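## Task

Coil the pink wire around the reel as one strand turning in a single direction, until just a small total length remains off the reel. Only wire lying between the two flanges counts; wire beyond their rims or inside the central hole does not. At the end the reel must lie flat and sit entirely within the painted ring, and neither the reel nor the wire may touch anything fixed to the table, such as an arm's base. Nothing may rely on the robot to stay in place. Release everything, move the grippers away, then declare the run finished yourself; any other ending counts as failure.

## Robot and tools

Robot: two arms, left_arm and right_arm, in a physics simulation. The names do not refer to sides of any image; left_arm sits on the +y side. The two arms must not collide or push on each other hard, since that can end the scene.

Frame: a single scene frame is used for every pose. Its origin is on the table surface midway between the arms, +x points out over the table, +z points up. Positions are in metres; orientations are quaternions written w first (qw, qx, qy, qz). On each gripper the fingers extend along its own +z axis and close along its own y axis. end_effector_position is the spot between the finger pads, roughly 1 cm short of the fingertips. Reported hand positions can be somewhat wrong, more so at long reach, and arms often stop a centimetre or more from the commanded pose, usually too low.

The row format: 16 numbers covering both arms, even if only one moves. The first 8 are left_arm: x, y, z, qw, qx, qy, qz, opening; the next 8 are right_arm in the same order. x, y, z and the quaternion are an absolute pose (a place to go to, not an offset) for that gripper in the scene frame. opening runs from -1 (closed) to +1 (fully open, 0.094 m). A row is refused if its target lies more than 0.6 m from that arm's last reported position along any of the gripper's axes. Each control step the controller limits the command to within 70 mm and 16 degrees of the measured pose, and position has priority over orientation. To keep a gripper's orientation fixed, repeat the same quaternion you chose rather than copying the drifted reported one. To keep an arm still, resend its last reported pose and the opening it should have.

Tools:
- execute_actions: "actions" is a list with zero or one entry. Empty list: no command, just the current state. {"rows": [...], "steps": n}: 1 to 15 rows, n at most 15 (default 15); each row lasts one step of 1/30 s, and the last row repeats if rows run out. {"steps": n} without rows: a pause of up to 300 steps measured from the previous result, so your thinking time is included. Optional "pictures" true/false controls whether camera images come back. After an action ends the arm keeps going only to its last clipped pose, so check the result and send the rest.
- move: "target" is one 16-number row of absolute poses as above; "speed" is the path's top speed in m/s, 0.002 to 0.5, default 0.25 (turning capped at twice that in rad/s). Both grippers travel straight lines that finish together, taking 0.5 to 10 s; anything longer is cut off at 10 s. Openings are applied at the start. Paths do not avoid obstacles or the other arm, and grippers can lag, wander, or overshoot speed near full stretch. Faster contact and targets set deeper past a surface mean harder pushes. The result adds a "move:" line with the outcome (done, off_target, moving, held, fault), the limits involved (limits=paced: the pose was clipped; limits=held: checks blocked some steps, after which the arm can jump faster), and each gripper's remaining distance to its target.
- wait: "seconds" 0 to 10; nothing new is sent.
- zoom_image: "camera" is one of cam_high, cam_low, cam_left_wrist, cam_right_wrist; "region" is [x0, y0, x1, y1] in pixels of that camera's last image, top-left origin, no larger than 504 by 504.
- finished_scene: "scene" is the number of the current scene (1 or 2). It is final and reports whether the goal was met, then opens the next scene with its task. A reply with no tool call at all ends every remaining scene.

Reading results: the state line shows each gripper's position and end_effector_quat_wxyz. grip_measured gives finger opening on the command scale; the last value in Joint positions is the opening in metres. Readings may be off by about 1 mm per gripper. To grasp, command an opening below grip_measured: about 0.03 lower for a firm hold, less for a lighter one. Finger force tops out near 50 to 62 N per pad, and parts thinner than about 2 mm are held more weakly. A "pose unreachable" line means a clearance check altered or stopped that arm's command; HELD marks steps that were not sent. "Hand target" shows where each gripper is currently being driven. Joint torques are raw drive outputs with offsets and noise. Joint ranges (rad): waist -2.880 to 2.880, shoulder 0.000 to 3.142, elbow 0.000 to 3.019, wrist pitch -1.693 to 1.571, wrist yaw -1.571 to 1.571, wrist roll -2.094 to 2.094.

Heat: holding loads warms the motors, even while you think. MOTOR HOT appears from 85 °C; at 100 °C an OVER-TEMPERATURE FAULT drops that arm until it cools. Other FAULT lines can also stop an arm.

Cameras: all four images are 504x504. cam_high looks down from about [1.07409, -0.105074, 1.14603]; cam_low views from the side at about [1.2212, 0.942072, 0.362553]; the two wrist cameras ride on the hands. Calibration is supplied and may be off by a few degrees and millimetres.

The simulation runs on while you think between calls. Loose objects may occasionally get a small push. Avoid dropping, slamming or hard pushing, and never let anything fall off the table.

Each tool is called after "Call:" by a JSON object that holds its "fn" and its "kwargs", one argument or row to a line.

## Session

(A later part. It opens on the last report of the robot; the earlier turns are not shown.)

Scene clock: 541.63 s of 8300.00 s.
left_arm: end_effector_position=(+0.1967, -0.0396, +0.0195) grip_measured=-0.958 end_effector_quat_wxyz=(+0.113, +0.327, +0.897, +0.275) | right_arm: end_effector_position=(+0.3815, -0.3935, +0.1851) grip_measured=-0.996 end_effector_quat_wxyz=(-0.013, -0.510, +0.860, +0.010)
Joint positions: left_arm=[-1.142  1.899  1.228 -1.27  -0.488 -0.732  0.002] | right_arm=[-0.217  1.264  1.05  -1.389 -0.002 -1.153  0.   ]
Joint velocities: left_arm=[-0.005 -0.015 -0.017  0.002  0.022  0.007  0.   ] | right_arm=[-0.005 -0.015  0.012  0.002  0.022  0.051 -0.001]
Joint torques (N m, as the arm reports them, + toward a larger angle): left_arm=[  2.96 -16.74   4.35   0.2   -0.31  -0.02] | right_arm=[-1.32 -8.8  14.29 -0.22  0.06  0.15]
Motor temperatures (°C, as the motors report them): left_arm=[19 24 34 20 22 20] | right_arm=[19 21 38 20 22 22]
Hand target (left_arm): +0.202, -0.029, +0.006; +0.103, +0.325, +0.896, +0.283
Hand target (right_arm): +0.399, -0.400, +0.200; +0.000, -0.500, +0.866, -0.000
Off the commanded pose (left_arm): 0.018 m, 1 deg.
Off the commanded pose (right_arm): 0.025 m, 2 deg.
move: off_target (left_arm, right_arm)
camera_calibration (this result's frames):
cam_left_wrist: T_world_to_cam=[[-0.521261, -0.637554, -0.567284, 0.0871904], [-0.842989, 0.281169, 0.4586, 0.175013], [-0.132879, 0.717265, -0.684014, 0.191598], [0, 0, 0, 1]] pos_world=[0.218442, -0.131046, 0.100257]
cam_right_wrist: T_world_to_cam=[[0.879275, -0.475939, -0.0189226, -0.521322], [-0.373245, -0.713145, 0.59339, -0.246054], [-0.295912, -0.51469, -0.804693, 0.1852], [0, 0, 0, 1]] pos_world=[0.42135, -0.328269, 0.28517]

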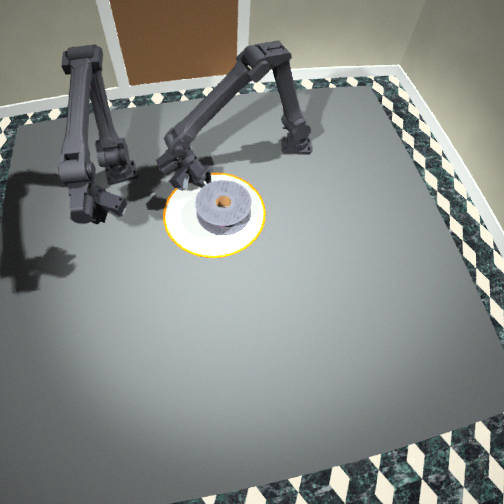

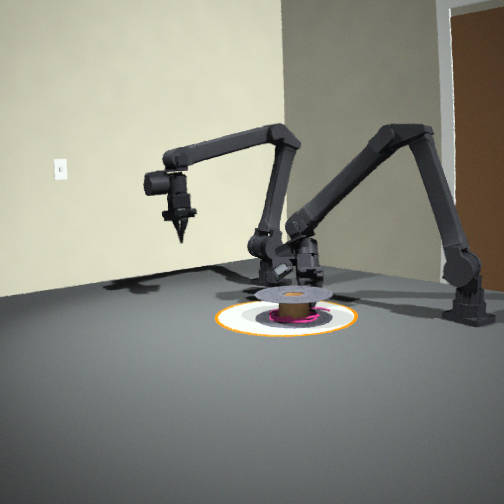

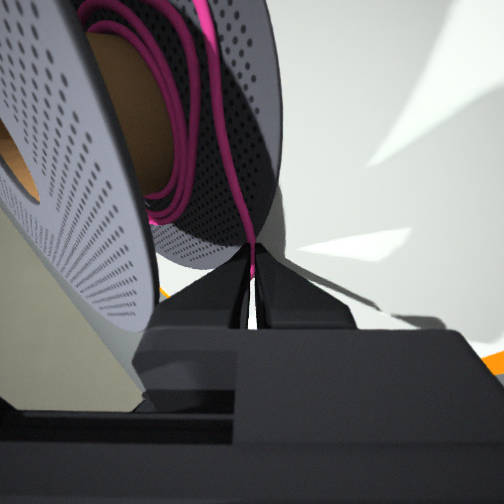

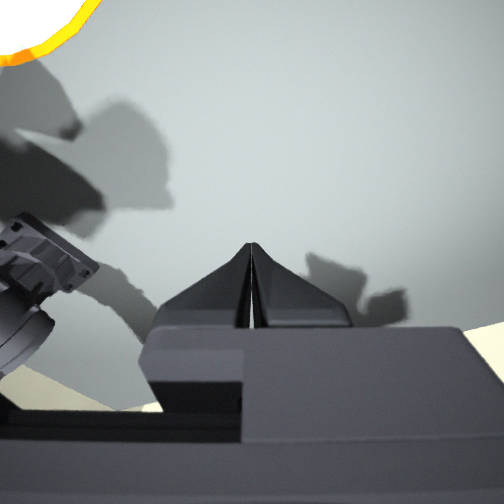

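Call:
{"fn": "move", "kwargs": {
  "target": [0.213,-0.035,0.04,0.299,0.641,0.641,0.299,-0.98, 0.4,-0.4,0.2,0,-0.5,0.866,0,-1],
  "speed": 0.1
}}

Call:
{"fn": "move", "kwargs": {
  "target": [0.213,-0.035,0.036,0.391,0.837,0.347,0.162,-0.98, 0.4,-0.4,0.2,0,-0.5,0.866,0,-1],
  "speed": 0.1
}}

Scene clock: 549.30 s of 8300.00 s.
left_arm: end_effector_position=(+0.2169, -0.0331, +0.0368) grip_measured=-0.962 end_effector_quat_wxyz=(+0.291, +0.638, +0.648, +0.297) | right_arm: end_effector_position=(+0.3815, -0.3935, +0.1851) grip_measured=-0.996 end_effector_quat_wxyz=(-0.013, -0.510, +0.860, +0.010)
Joint positions: left_arm=[-1.205  1.662  0.841 -0.577 -0.844  0.233  0.002] | right_arm=[-0.217  1.264  1.05  -1.389 -0.002 -1.153  0.   ]
Joint velocities: left_arm=[ 0.005 -0.005  0.002 -0.002 -0.066  0.022  0.   ] | right_arm=[ 0.005  0.005  0.002 -0.012  0.007  0.022  0.   ]
Joint torques (N m, as the arm reports them, + toward a larger angle): left_arm=[  0.62 -15.27   5.34   1.42  -0.61   0.02] | right_arm=[-1.31 -8.83 14.28 -0.21  0.06  0.15]
Motor temperatures (°C, as the motors report them): left_arm=[19 24 34 20 22 20] | right_arm=[19 21 39 20 22 22]
Hand target (left_arm): +0.213, -0.036, +0.040; +0.299, +0.643, +0.641, +0.293
Hand target (right_arm): +0.399, -0.400, +0.200; +0.000, -0.500, +0.866, -0.000
Off the commanded pose (left_arm): 0.005 m, 1 deg.
Off the commanded pose (right_arm): 0.025 m, 2 deg.
move: off_target (right_arm)
camera_calibration (this result's frames):
cam_left_wrist: T_world_to_cam=[[-0.654122, -0.0131427, -0.756275, 0.168103], [-0.455547, 0.805021, 0.380024, 0.118515], [0.603823, 0.593101, -0.532569, 0.0319964], [0, 0, 0, 1]] pos_world=[0.144629, -0.112175, 0.0991338]
cam_right_wrist: T_world_to_cam=[[0.879275, -0.475939, -0.0189226, -0.521322], [-0.373245, -0.713145, 0.59339, -0.246054], [-0.295912, -0.51469, -0.804693, 0.1852], [0, 0, 0, 1]] pos_world=[0.42135, -0.328269, 0.28517]

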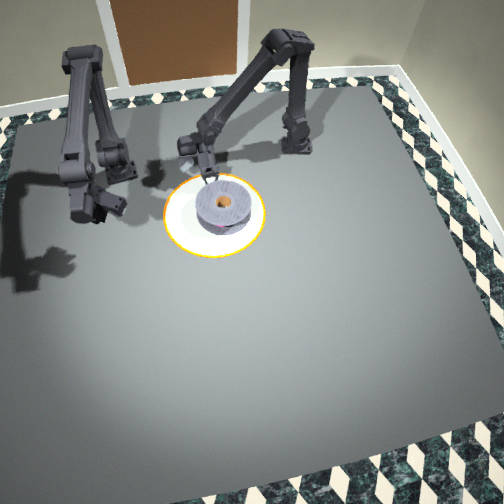

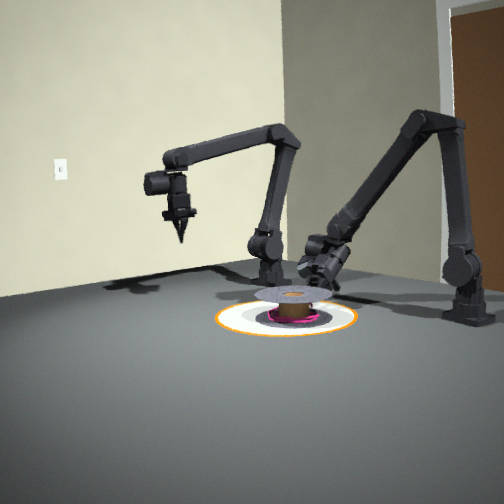

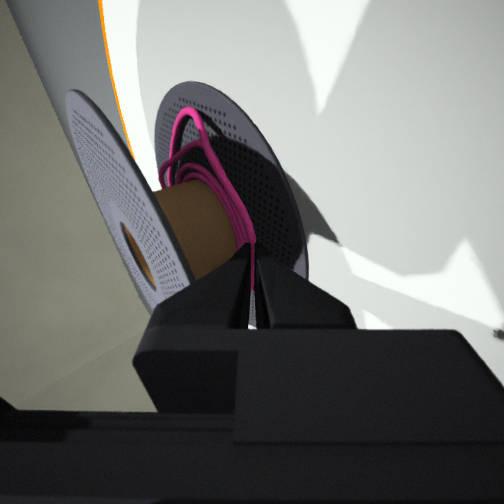

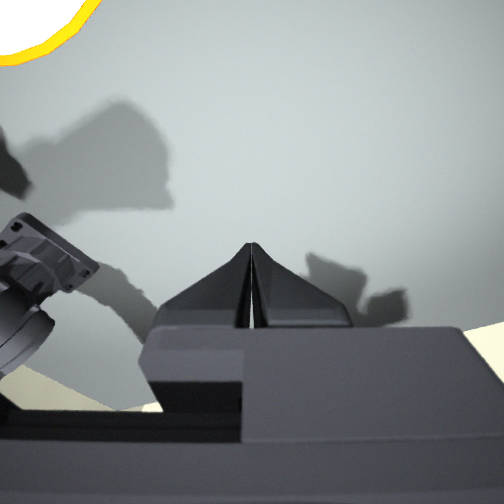

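Scene clock: 553.70 s of 8300.00 s.
left_arm: end_effector_position=(+0.2087, -0.0368, +0.0319) grip_measured=-0.962 end_effector_quat_wxyz=(+0.378, +0.843, +0.349, +0.157) | right_arm: end_effector_position=(+0.3815, -0.3935, +0.1851) grip_measured=-0.996 end_effector_quat_wxyz=(-0.013, -0.510, +0.860, +0.010)
Joint positions: left_arm=[-1.06   1.466  0.494  0.188 -0.344  1.247  0.002] | right_arm=[-0.217  1.264  1.05  -1.389 -0.002 -1.153  0.   ]
Joint velocities: left_arm=[-0.015 -0.015 -0.007  0.007  0.007  0.007  0.   ] | right_arm=[-0.005 -0.005 -0.002 -0.012  0.037  0.022 -0.002]
Joint torques (N m, as the arm reports them, + toward a larger angle): left_arm=[  2.46 -11.01   5.13   2.71  -0.02  -0.01] | right_arm=[-1.32 -8.8  14.3  -0.22  0.06  0.15]
Motor temperatures (°C, as the motors report them): left_arm=[19 24 33 20 22 20] | right_arm=[19 21 38 20 22 22]
Hand target (left_arm): +0.214, -0.035, +0.037; +0.389, +0.839, +0.346, +0.160
Hand target (right_arm): +0.399, -0.400, +0.200; +0.000, -0.500, +0.866, -0.000
Off the commanded pose (left_arm): 0.006 m, 2 deg.
Off the commanded pose (right_arm): 0.025 m, 2 deg.
move: off_target (right_arm)
camera_calibration (this result's frames):
cam_left_wrist: T_world_to_cam=[[-0.471453, 0.468883, -0.746914, 0.138343], [0.267466, 0.883077, 0.385535, -0.0286329], [0.840353, -0.0180125, -0.54174, -0.0350691], [0, 0, 0, 1]] pos_world=[0.102351, -0.0402134, 0.0953712]
cam_right_wrist: T_world_to_cam=[[0.879275, -0.475939, -0.0189226, -0.521322], [-0.373245, -0.713145, 0.59339, -0.246054], [-0.295912, -0.51469, -0.804693, 0.1852], [0, 0, 0, 1]] pos_world=[0.42135, -0.328269, 0.28517]

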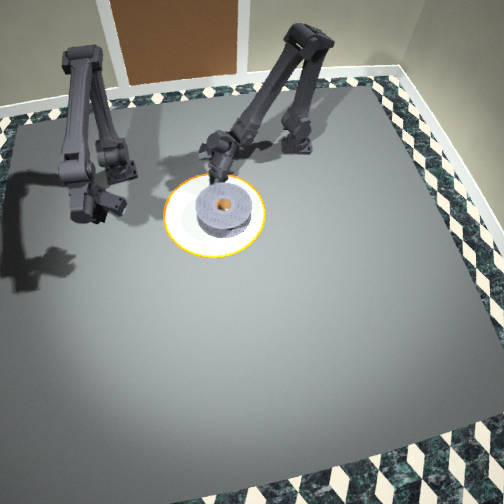

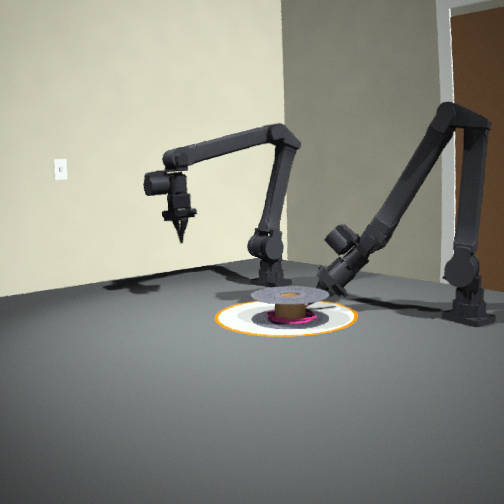

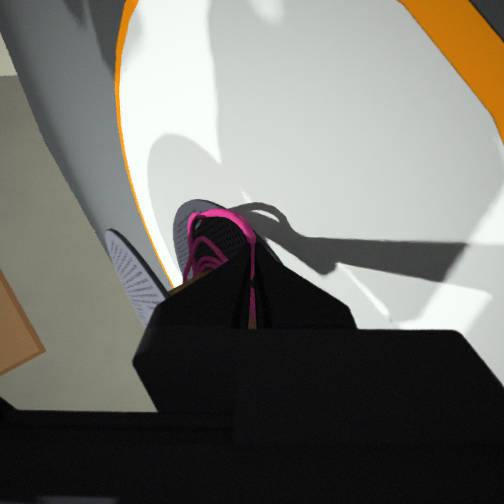

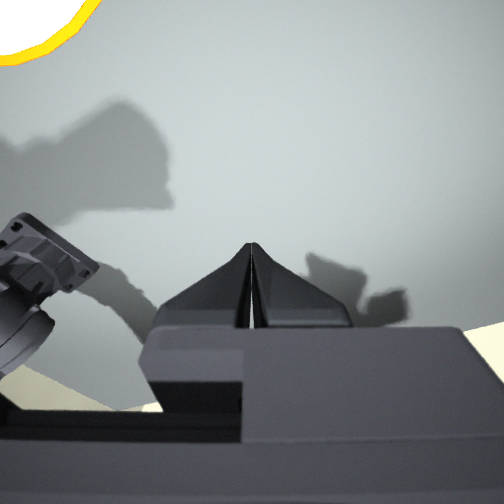

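Call:
{"fn": "move", "kwargs": {
  "target": [0.228,0.005,0.032,0.357,0.764,0.487,0.227,-0.98, 0.4,-0.4,0.2,0,-0.5,0.866,0,-1],
  "speed": 0.08
}}

Call:
{"fn": "move", "kwargs": {
  "target": [0.228,0.005,0.032,0.357,0.764,0.487,0.227,-0.85, 0.4,-0.4,0.2,0,-0.5,0.866,0,-1],
  "speed": 0.08
}}

Call:
{"fn": "move", "kwargs": {
  "target": [0.17,0.03,0.085,0.357,0.764,0.487,0.227,-0.85, 0.4,-0.4,0.2,0,-0.5,0.866,0,-1],
  "speed": 0.06
}}

Scene clock: 559.53 s of 8300.00 s.
left_arm: end_effector_position=(+0.2336, +0.0005, +0.0331) grip_measured=-0.962 end_effector_quat_wxyz=(+0.364, +0.762, +0.485, +0.228) | right_arm: end_effector_position=(+0.3815, -0.3935, +0.1851) grip_measured=-0.996 end_effector_quat_wxyz=(-0.013, -0.510, +0.860, +0.010)
Joint positions: left_arm=[-1.071  1.466  0.494  0.098 -0.603  0.968  0.002] | right_arm=[-0.217  1.264  1.05  -1.389 -0.002 -1.153  0.   ]
Joint velocities: left_arm=[-0.005 -0.015  0.017 -0.017  0.022  0.022 -0.   ] | right_arm=[-0.005  0.005 -0.002 -0.012 -0.007 -0.051 -0.001]
Joint torques (N m, as the arm reports them, + toward a larger angle): left_arm=[  0.49 -10.52   5.08   0.44  -0.48  -0.33] | right_arm=[-1.33 -8.8  14.3  -0.23  0.06  0.15]
Motor temperatures (°C, as the motors report them): left_arm=[19 24 33 20 22 20] | right_arm=[19 21 39 20 22 22]
Hand target (left_arm): +0.228, +0.005, +0.031; +0.359, +0.763, +0.487, +0.227
Hand target (right_arm): +0.399, -0.400, +0.200; +0.000, -0.500, +0.866, -0.000
Off the commanded pose (left_arm): 0.007 m, 1 deg.
Off the commanded pose (right_arm): 0.025 m, 2 deg.
After step 90, 0.30 s passed at rest.
move: off_target (right_arm)
camera_calibration (this result's frames):
cam_left_wrist: T_world_to_cam=[[-0.574043, 0.262838, -0.775494, 0.158524], [-0.0623385, 0.930304, 0.361453, 0.0091218], [0.816449, 0.255833, -0.51765, -0.050002], [0, 0, 0, 1]] pos_world=[0.132392, -0.0373601, 0.093754]
cam_right_wrist: T_world_to_cam=[[0.879275, -0.475939, -0.0189226, -0.521322], [-0.373245, -0.713145, 0.59339, -0.246054], [-0.295912, -0.51469, -0.804693, 0.1852], [0, 0, 0, 1]] pos_world=[0.42135, -0.328269, 0.28517]

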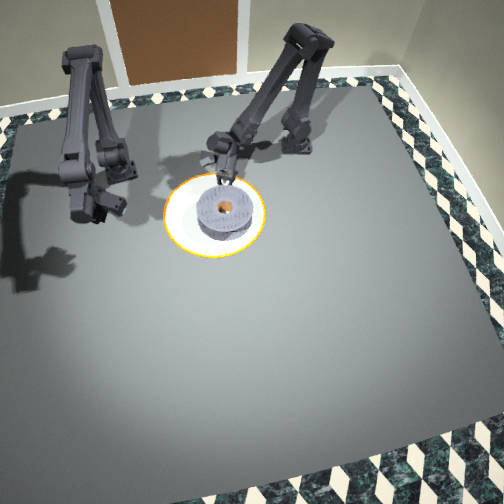

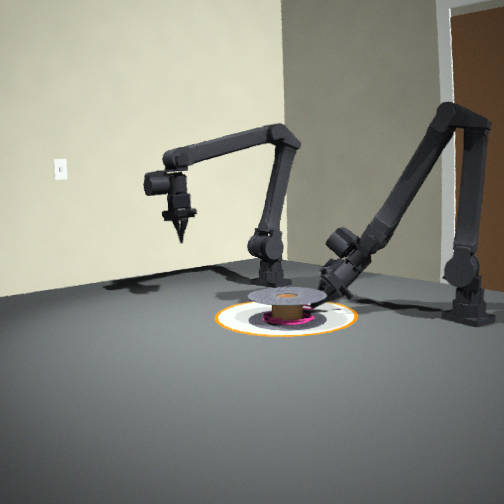

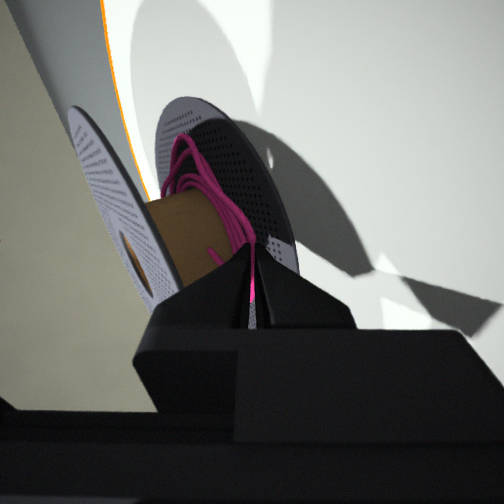

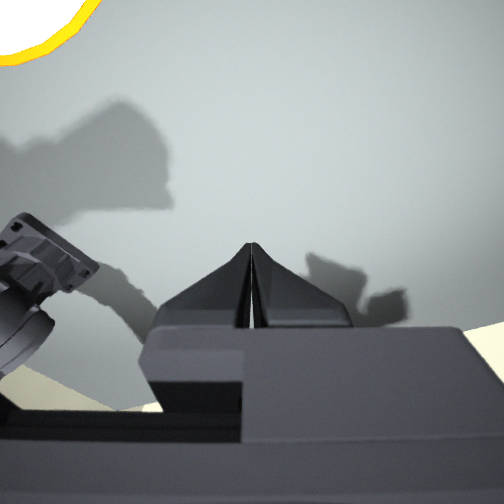

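Scene clock: 560.23 s of 8300.00 s.
left_arm: end_effector_position=(+0.2331, +0.0022, +0.0318) grip_measured=-0.853 end_effector_quat_wxyz=(+0.359, +0.763, +0.486, +0.229) | right_arm: end_effector_position=(+0.3815, -0.3935, +0.1851) grip_measured=-0.996 end_effector_quat_wxyz=(-0.013, -0.510, +0.860, +0.010)
Joint positions: left_arm=[-1.071  1.466  0.494  0.088 -0.603  0.964  0.007] | right_arm=[-0.217  1.264  1.05  -1.389 -0.002 -1.153  0.   ]
Joint velocities: left_arm=[-0.024 -0.015 -0.002 -0.007 -0.037 -0.066  0.   ] | right_arm=[-0.005 -0.015 -0.027 -0.007 -0.022  0.051 -0.   ]
Joint torques (N m, as the arm reports them, + toward a larger angle): left_arm=[  0.43 -10.61   5.29   0.43  -0.44  -0.35] | right_arm=[-1.33 -8.81 14.3  -0.22  0.06  0.15]
Motor temperatures (°C, as the motors report them): left_arm=[19 24 33 20 22 20] | right_arm=[19 21 39 20 22 22]
Hand target (left_arm): +0.228, +0.005, +0.032; +0.357, +0.764, +0.487, +0.227
Hand target (right_arm): +0.399, -0.400, +0.200; +0.000, -0.500, +0.866, -0.000
Off the commanded pose (left_arm): 0.006 m, 0 deg.
Off the commanded pose (right_arm): 0.025 m, 2 deg.
move: off_target (right_arm)
camera_calibration (this result's frames):
cam_left_wrist: T_world_to_cam=[[-0.578213, 0.266632, -0.771088, 0.157588], [-0.0631767, 0.927624, 0.368134, 0.00801362], [0.813436, 0.261575, -0.519519, -0.0499338], [0, 0, 0, 1]] pos_world=[0.132244, -0.0363903, 0.0926229]
cam_right_wrist: T_world_to_cam=[[0.879275, -0.475939, -0.0189226, -0.521322], [-0.373245, -0.713145, 0.59339, -0.246054], [-0.295912, -0.51469, -0.804693, 0.1852], [0, 0, 0, 1]] pos_world=[0.42135, -0.328269, 0.28517]

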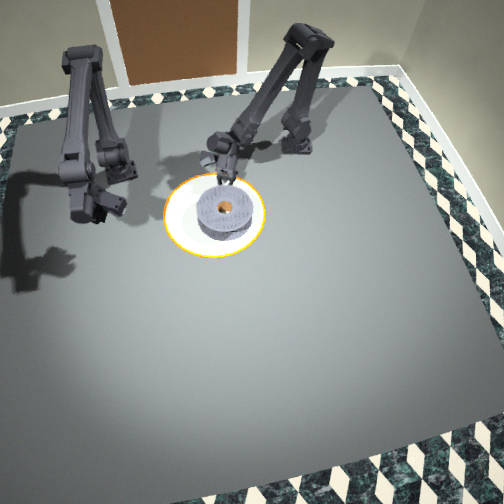

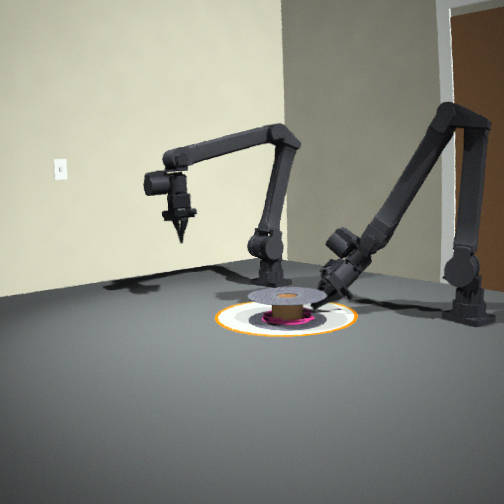

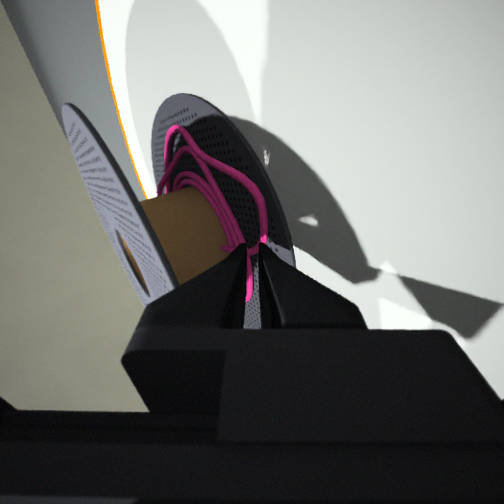

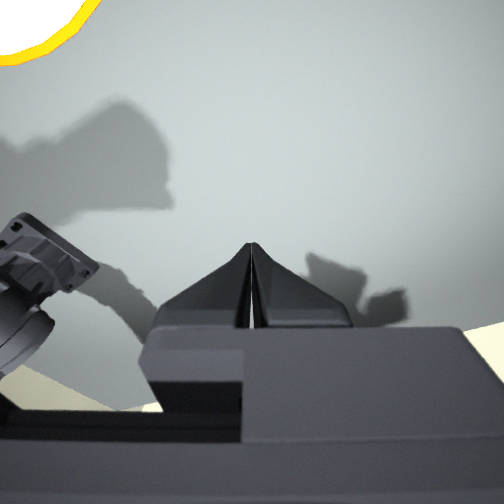

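Scene clock: 562.00 s of 8300.00 s.
left_arm: end_effector_position=(+0.1726, +0.0269, +0.0876) grip_measured=-0.853 end_effector_quat_wxyz=(+0.360, +0.764, +0.486, +0.226) | right_arm: end_effector_position=(+0.3815, -0.3935, +0.1851) grip_measured=-0.996 end_effector_quat_wxyz=(-0.013, -0.510, +0.860, +0.010)
Joint positions: left_arm=[-1.252  1.187  0.482 -0.291 -0.706  0.778  0.007] | right_arm=[-0.217  1.264  1.05  -1.389 -0.002 -1.153  0.   ]
Joint velocities: left_arm=[-0.005 -0.015  0.012  0.012  0.007 -0.139 -0.001] | right_arm=[ 0.015 -0.015 -0.007  0.002 -0.007 -0.022  0.   ]
Joint torques (N m, as the arm reports them, + toward a larger angle): left_arm=[ 0.35 -7.07  6.97  0.27 -0.51 -0.36] | right_arm=[-1.34 -8.83 14.29 -0.22  0.06  0.15]
Motor temperatures (°C, as the motors report them): left_arm=[19 23 33 20 22 20] | right_arm=[19 21 39 20 22 22]
Hand target (left_arm): +0.169, +0.031, +0.085; +0.356, +0.764, +0.488, +0.226
Hand target (right_arm): +0.399, -0.400, +0.200; +0.000, -0.500, +0.866, -0.000
Off the commanded pose (left_arm): 0.005 m, 0 deg.
Off the commanded pose (right_arm): 0.025 m, 2 deg.
move: off_target (right_arm)
camera_calibration (this result's frames):
cam_left_wrist: T_world_to_cam=[[-0.580956, 0.265082, -0.769559, 0.159427], [-0.0597616, 0.929036, 0.36513, -0.0396819], [0.811738, 0.258115, -0.523888, 0.0225548], [0, 0, 0, 1]] pos_world=[0.0719402, -0.011217, 0.148994]
cam_right_wrist: T_world_to_cam=[[0.879275, -0.475939, -0.0189226, -0.521322], [-0.373245, -0.713145, 0.59339, -0.246054], [-0.295912, -0.51469, -0.804693, 0.1852], [0, 0, 0, 1]] pos_world=[0.42135, -0.328269, 0.28517]

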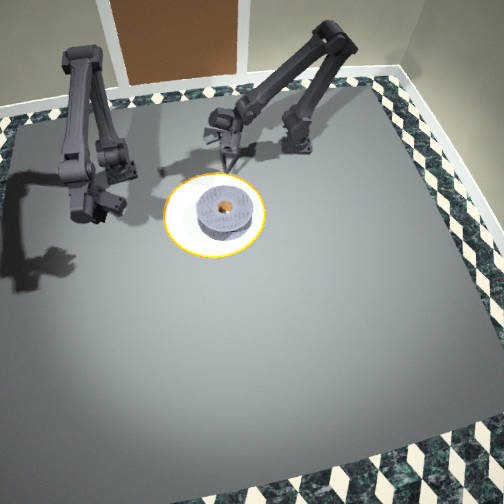

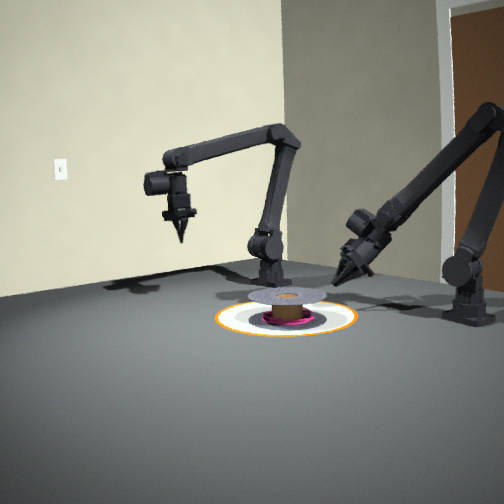

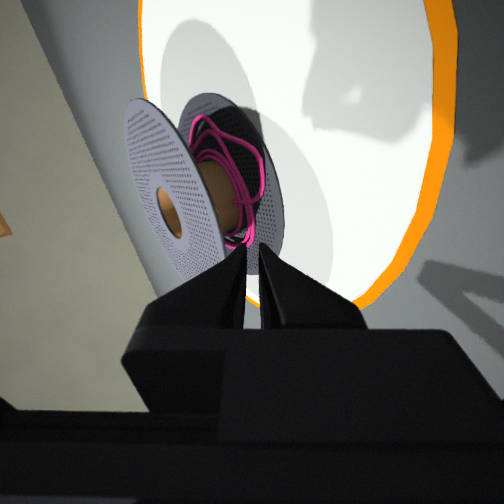

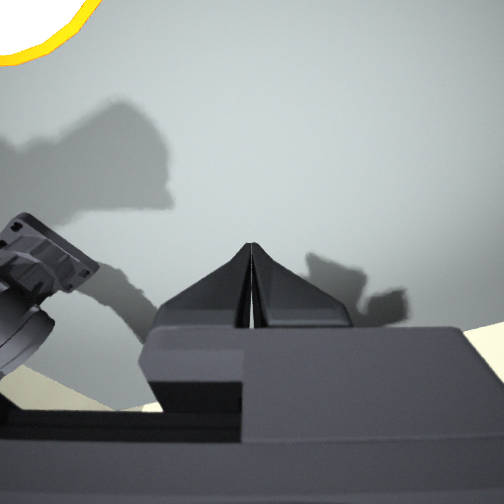

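All inside now. Move clear.

Call:
{"fn": "move", "kwargs": {
  "target": [0.13,0.05,0.16,0.357,0.764,0.487,0.227,-0.85, 0.4,-0.4,0.2,0,-0.5,0.866,0,-1]
}}

Call:
{"fn": "zoom_image", "kwargs": {
  "camera": "cam_left_wrist",
  "region": [100,50,350,300]
}}

Call:
{"fn": "zoom_image", "kwargs": {
  "camera": "cam_low",
  "region": [200,270,370,350]
}}

Scene clock: 565.40 s of 8300.00 s.
left_arm: end_effector_position=(+0.1325, +0.0677, +0.1410) grip_measured=-0.853 end_effector_quat_wxyz=(+0.342, +0.772, +0.481, +0.236) | right_arm: end_effector_position=(+0.3815, -0.3935, +0.1851) grip_measured=-0.996 end_effector_quat_wxyz=(-0.013, -0.510, +0.860, +0.010)
Joint positions: left_arm=[-1.402  0.957  0.532 -0.738 -0.777  0.598  0.007] | right_arm=[-0.217  1.264  1.05  -1.389 -0.002 -1.153  0.   ]
Joint velocities: left_arm=[ 0.005  0.005  0.007 -0.007 -0.022 -0.081  0.   ] | right_arm=[-0.005  0.005  0.002 -0.002 -0.037 -0.007 -0.001]
Joint torques (N m, as the arm reports them, + toward a larger angle): left_arm=[ 0.53 -3.44 13.04 -0.02 -0.58 -0.33] | right_arm=[-1.33 -8.81 14.29 -0.22  0.06  0.15]
Motor temperatures (°C, as the motors report them): left_arm=[19 23 34 20 22 20] | right_arm=[19 21 39 20 22 22]
Hand target (left_arm): +0.129, +0.053, +0.160; +0.356, +0.765, +0.488, +0.226
Hand target (right_arm): +0.399, -0.400, +0.200; +0.000, -0.500, +0.866, -0.000
Off the commanded pose (left_arm): 0.026 m, 2 deg.
Off the commanded pose (right_arm): 0.025 m, 2 deg.
move: off_target (left_arm, right_arm)
camera_calibration (this result's frames):
cam_left_wrist: T_world_to_cam=[[-0.582773, 0.299602, -0.75539, 0.162304], [-0.0592999, 0.9114, 0.407228, -0.104287], [0.810469, 0.282116, -0.513373, 0.0696896], [0, 0, 0, 1]] pos_world=[0.0319207, 0.0267605, 0.200848]
cam_right_wrist: T_world_to_cam=[[0.879275, -0.475939, -0.0189226, -0.521322], [-0.373245, -0.713145, 0.59339, -0.246054], [-0.295912, -0.51469, -0.804693, 0.1852], [0, 0, 0, 1]] pos_world=[0.42135, -0.328269, 0.28517]

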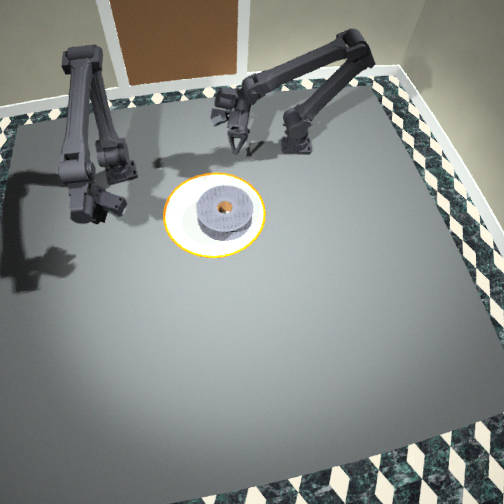

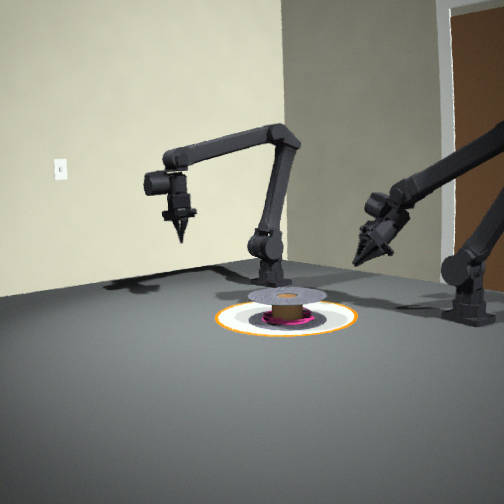

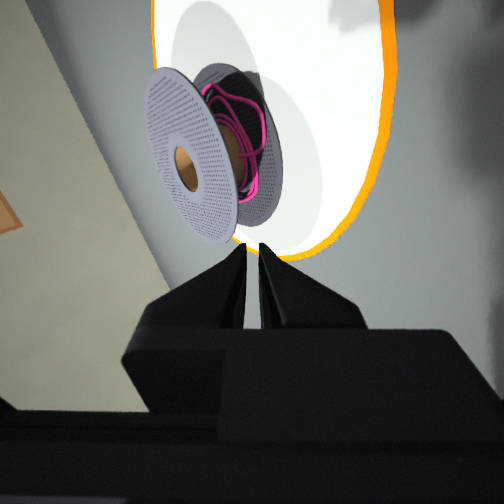

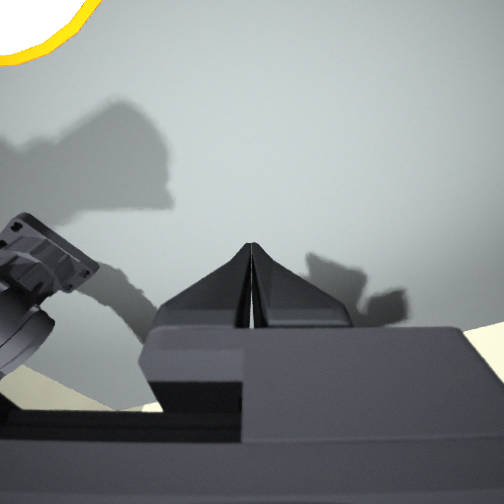

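Region (100, 50, 350, 300) of cam_left_wrist's 504x504 image, scaled by 2.016, with more detail than that image has.

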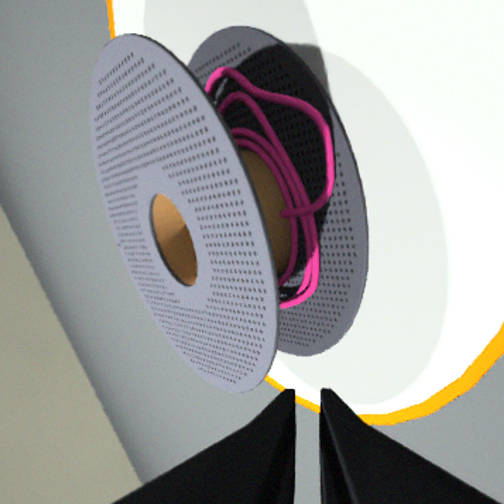

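Region (200, 270, 370, 350) of cam_low's 504x504 image, scaled by 2.965, with more detail than that image has; it fills the top 237 rows of this view, and the rest is white.

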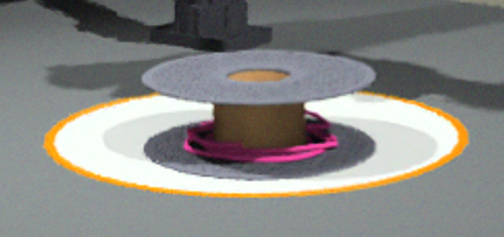

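Call:
{"fn": "finished_scene", "kwargs": {
  "scene": 2
}}

The scene is finished: the task was done.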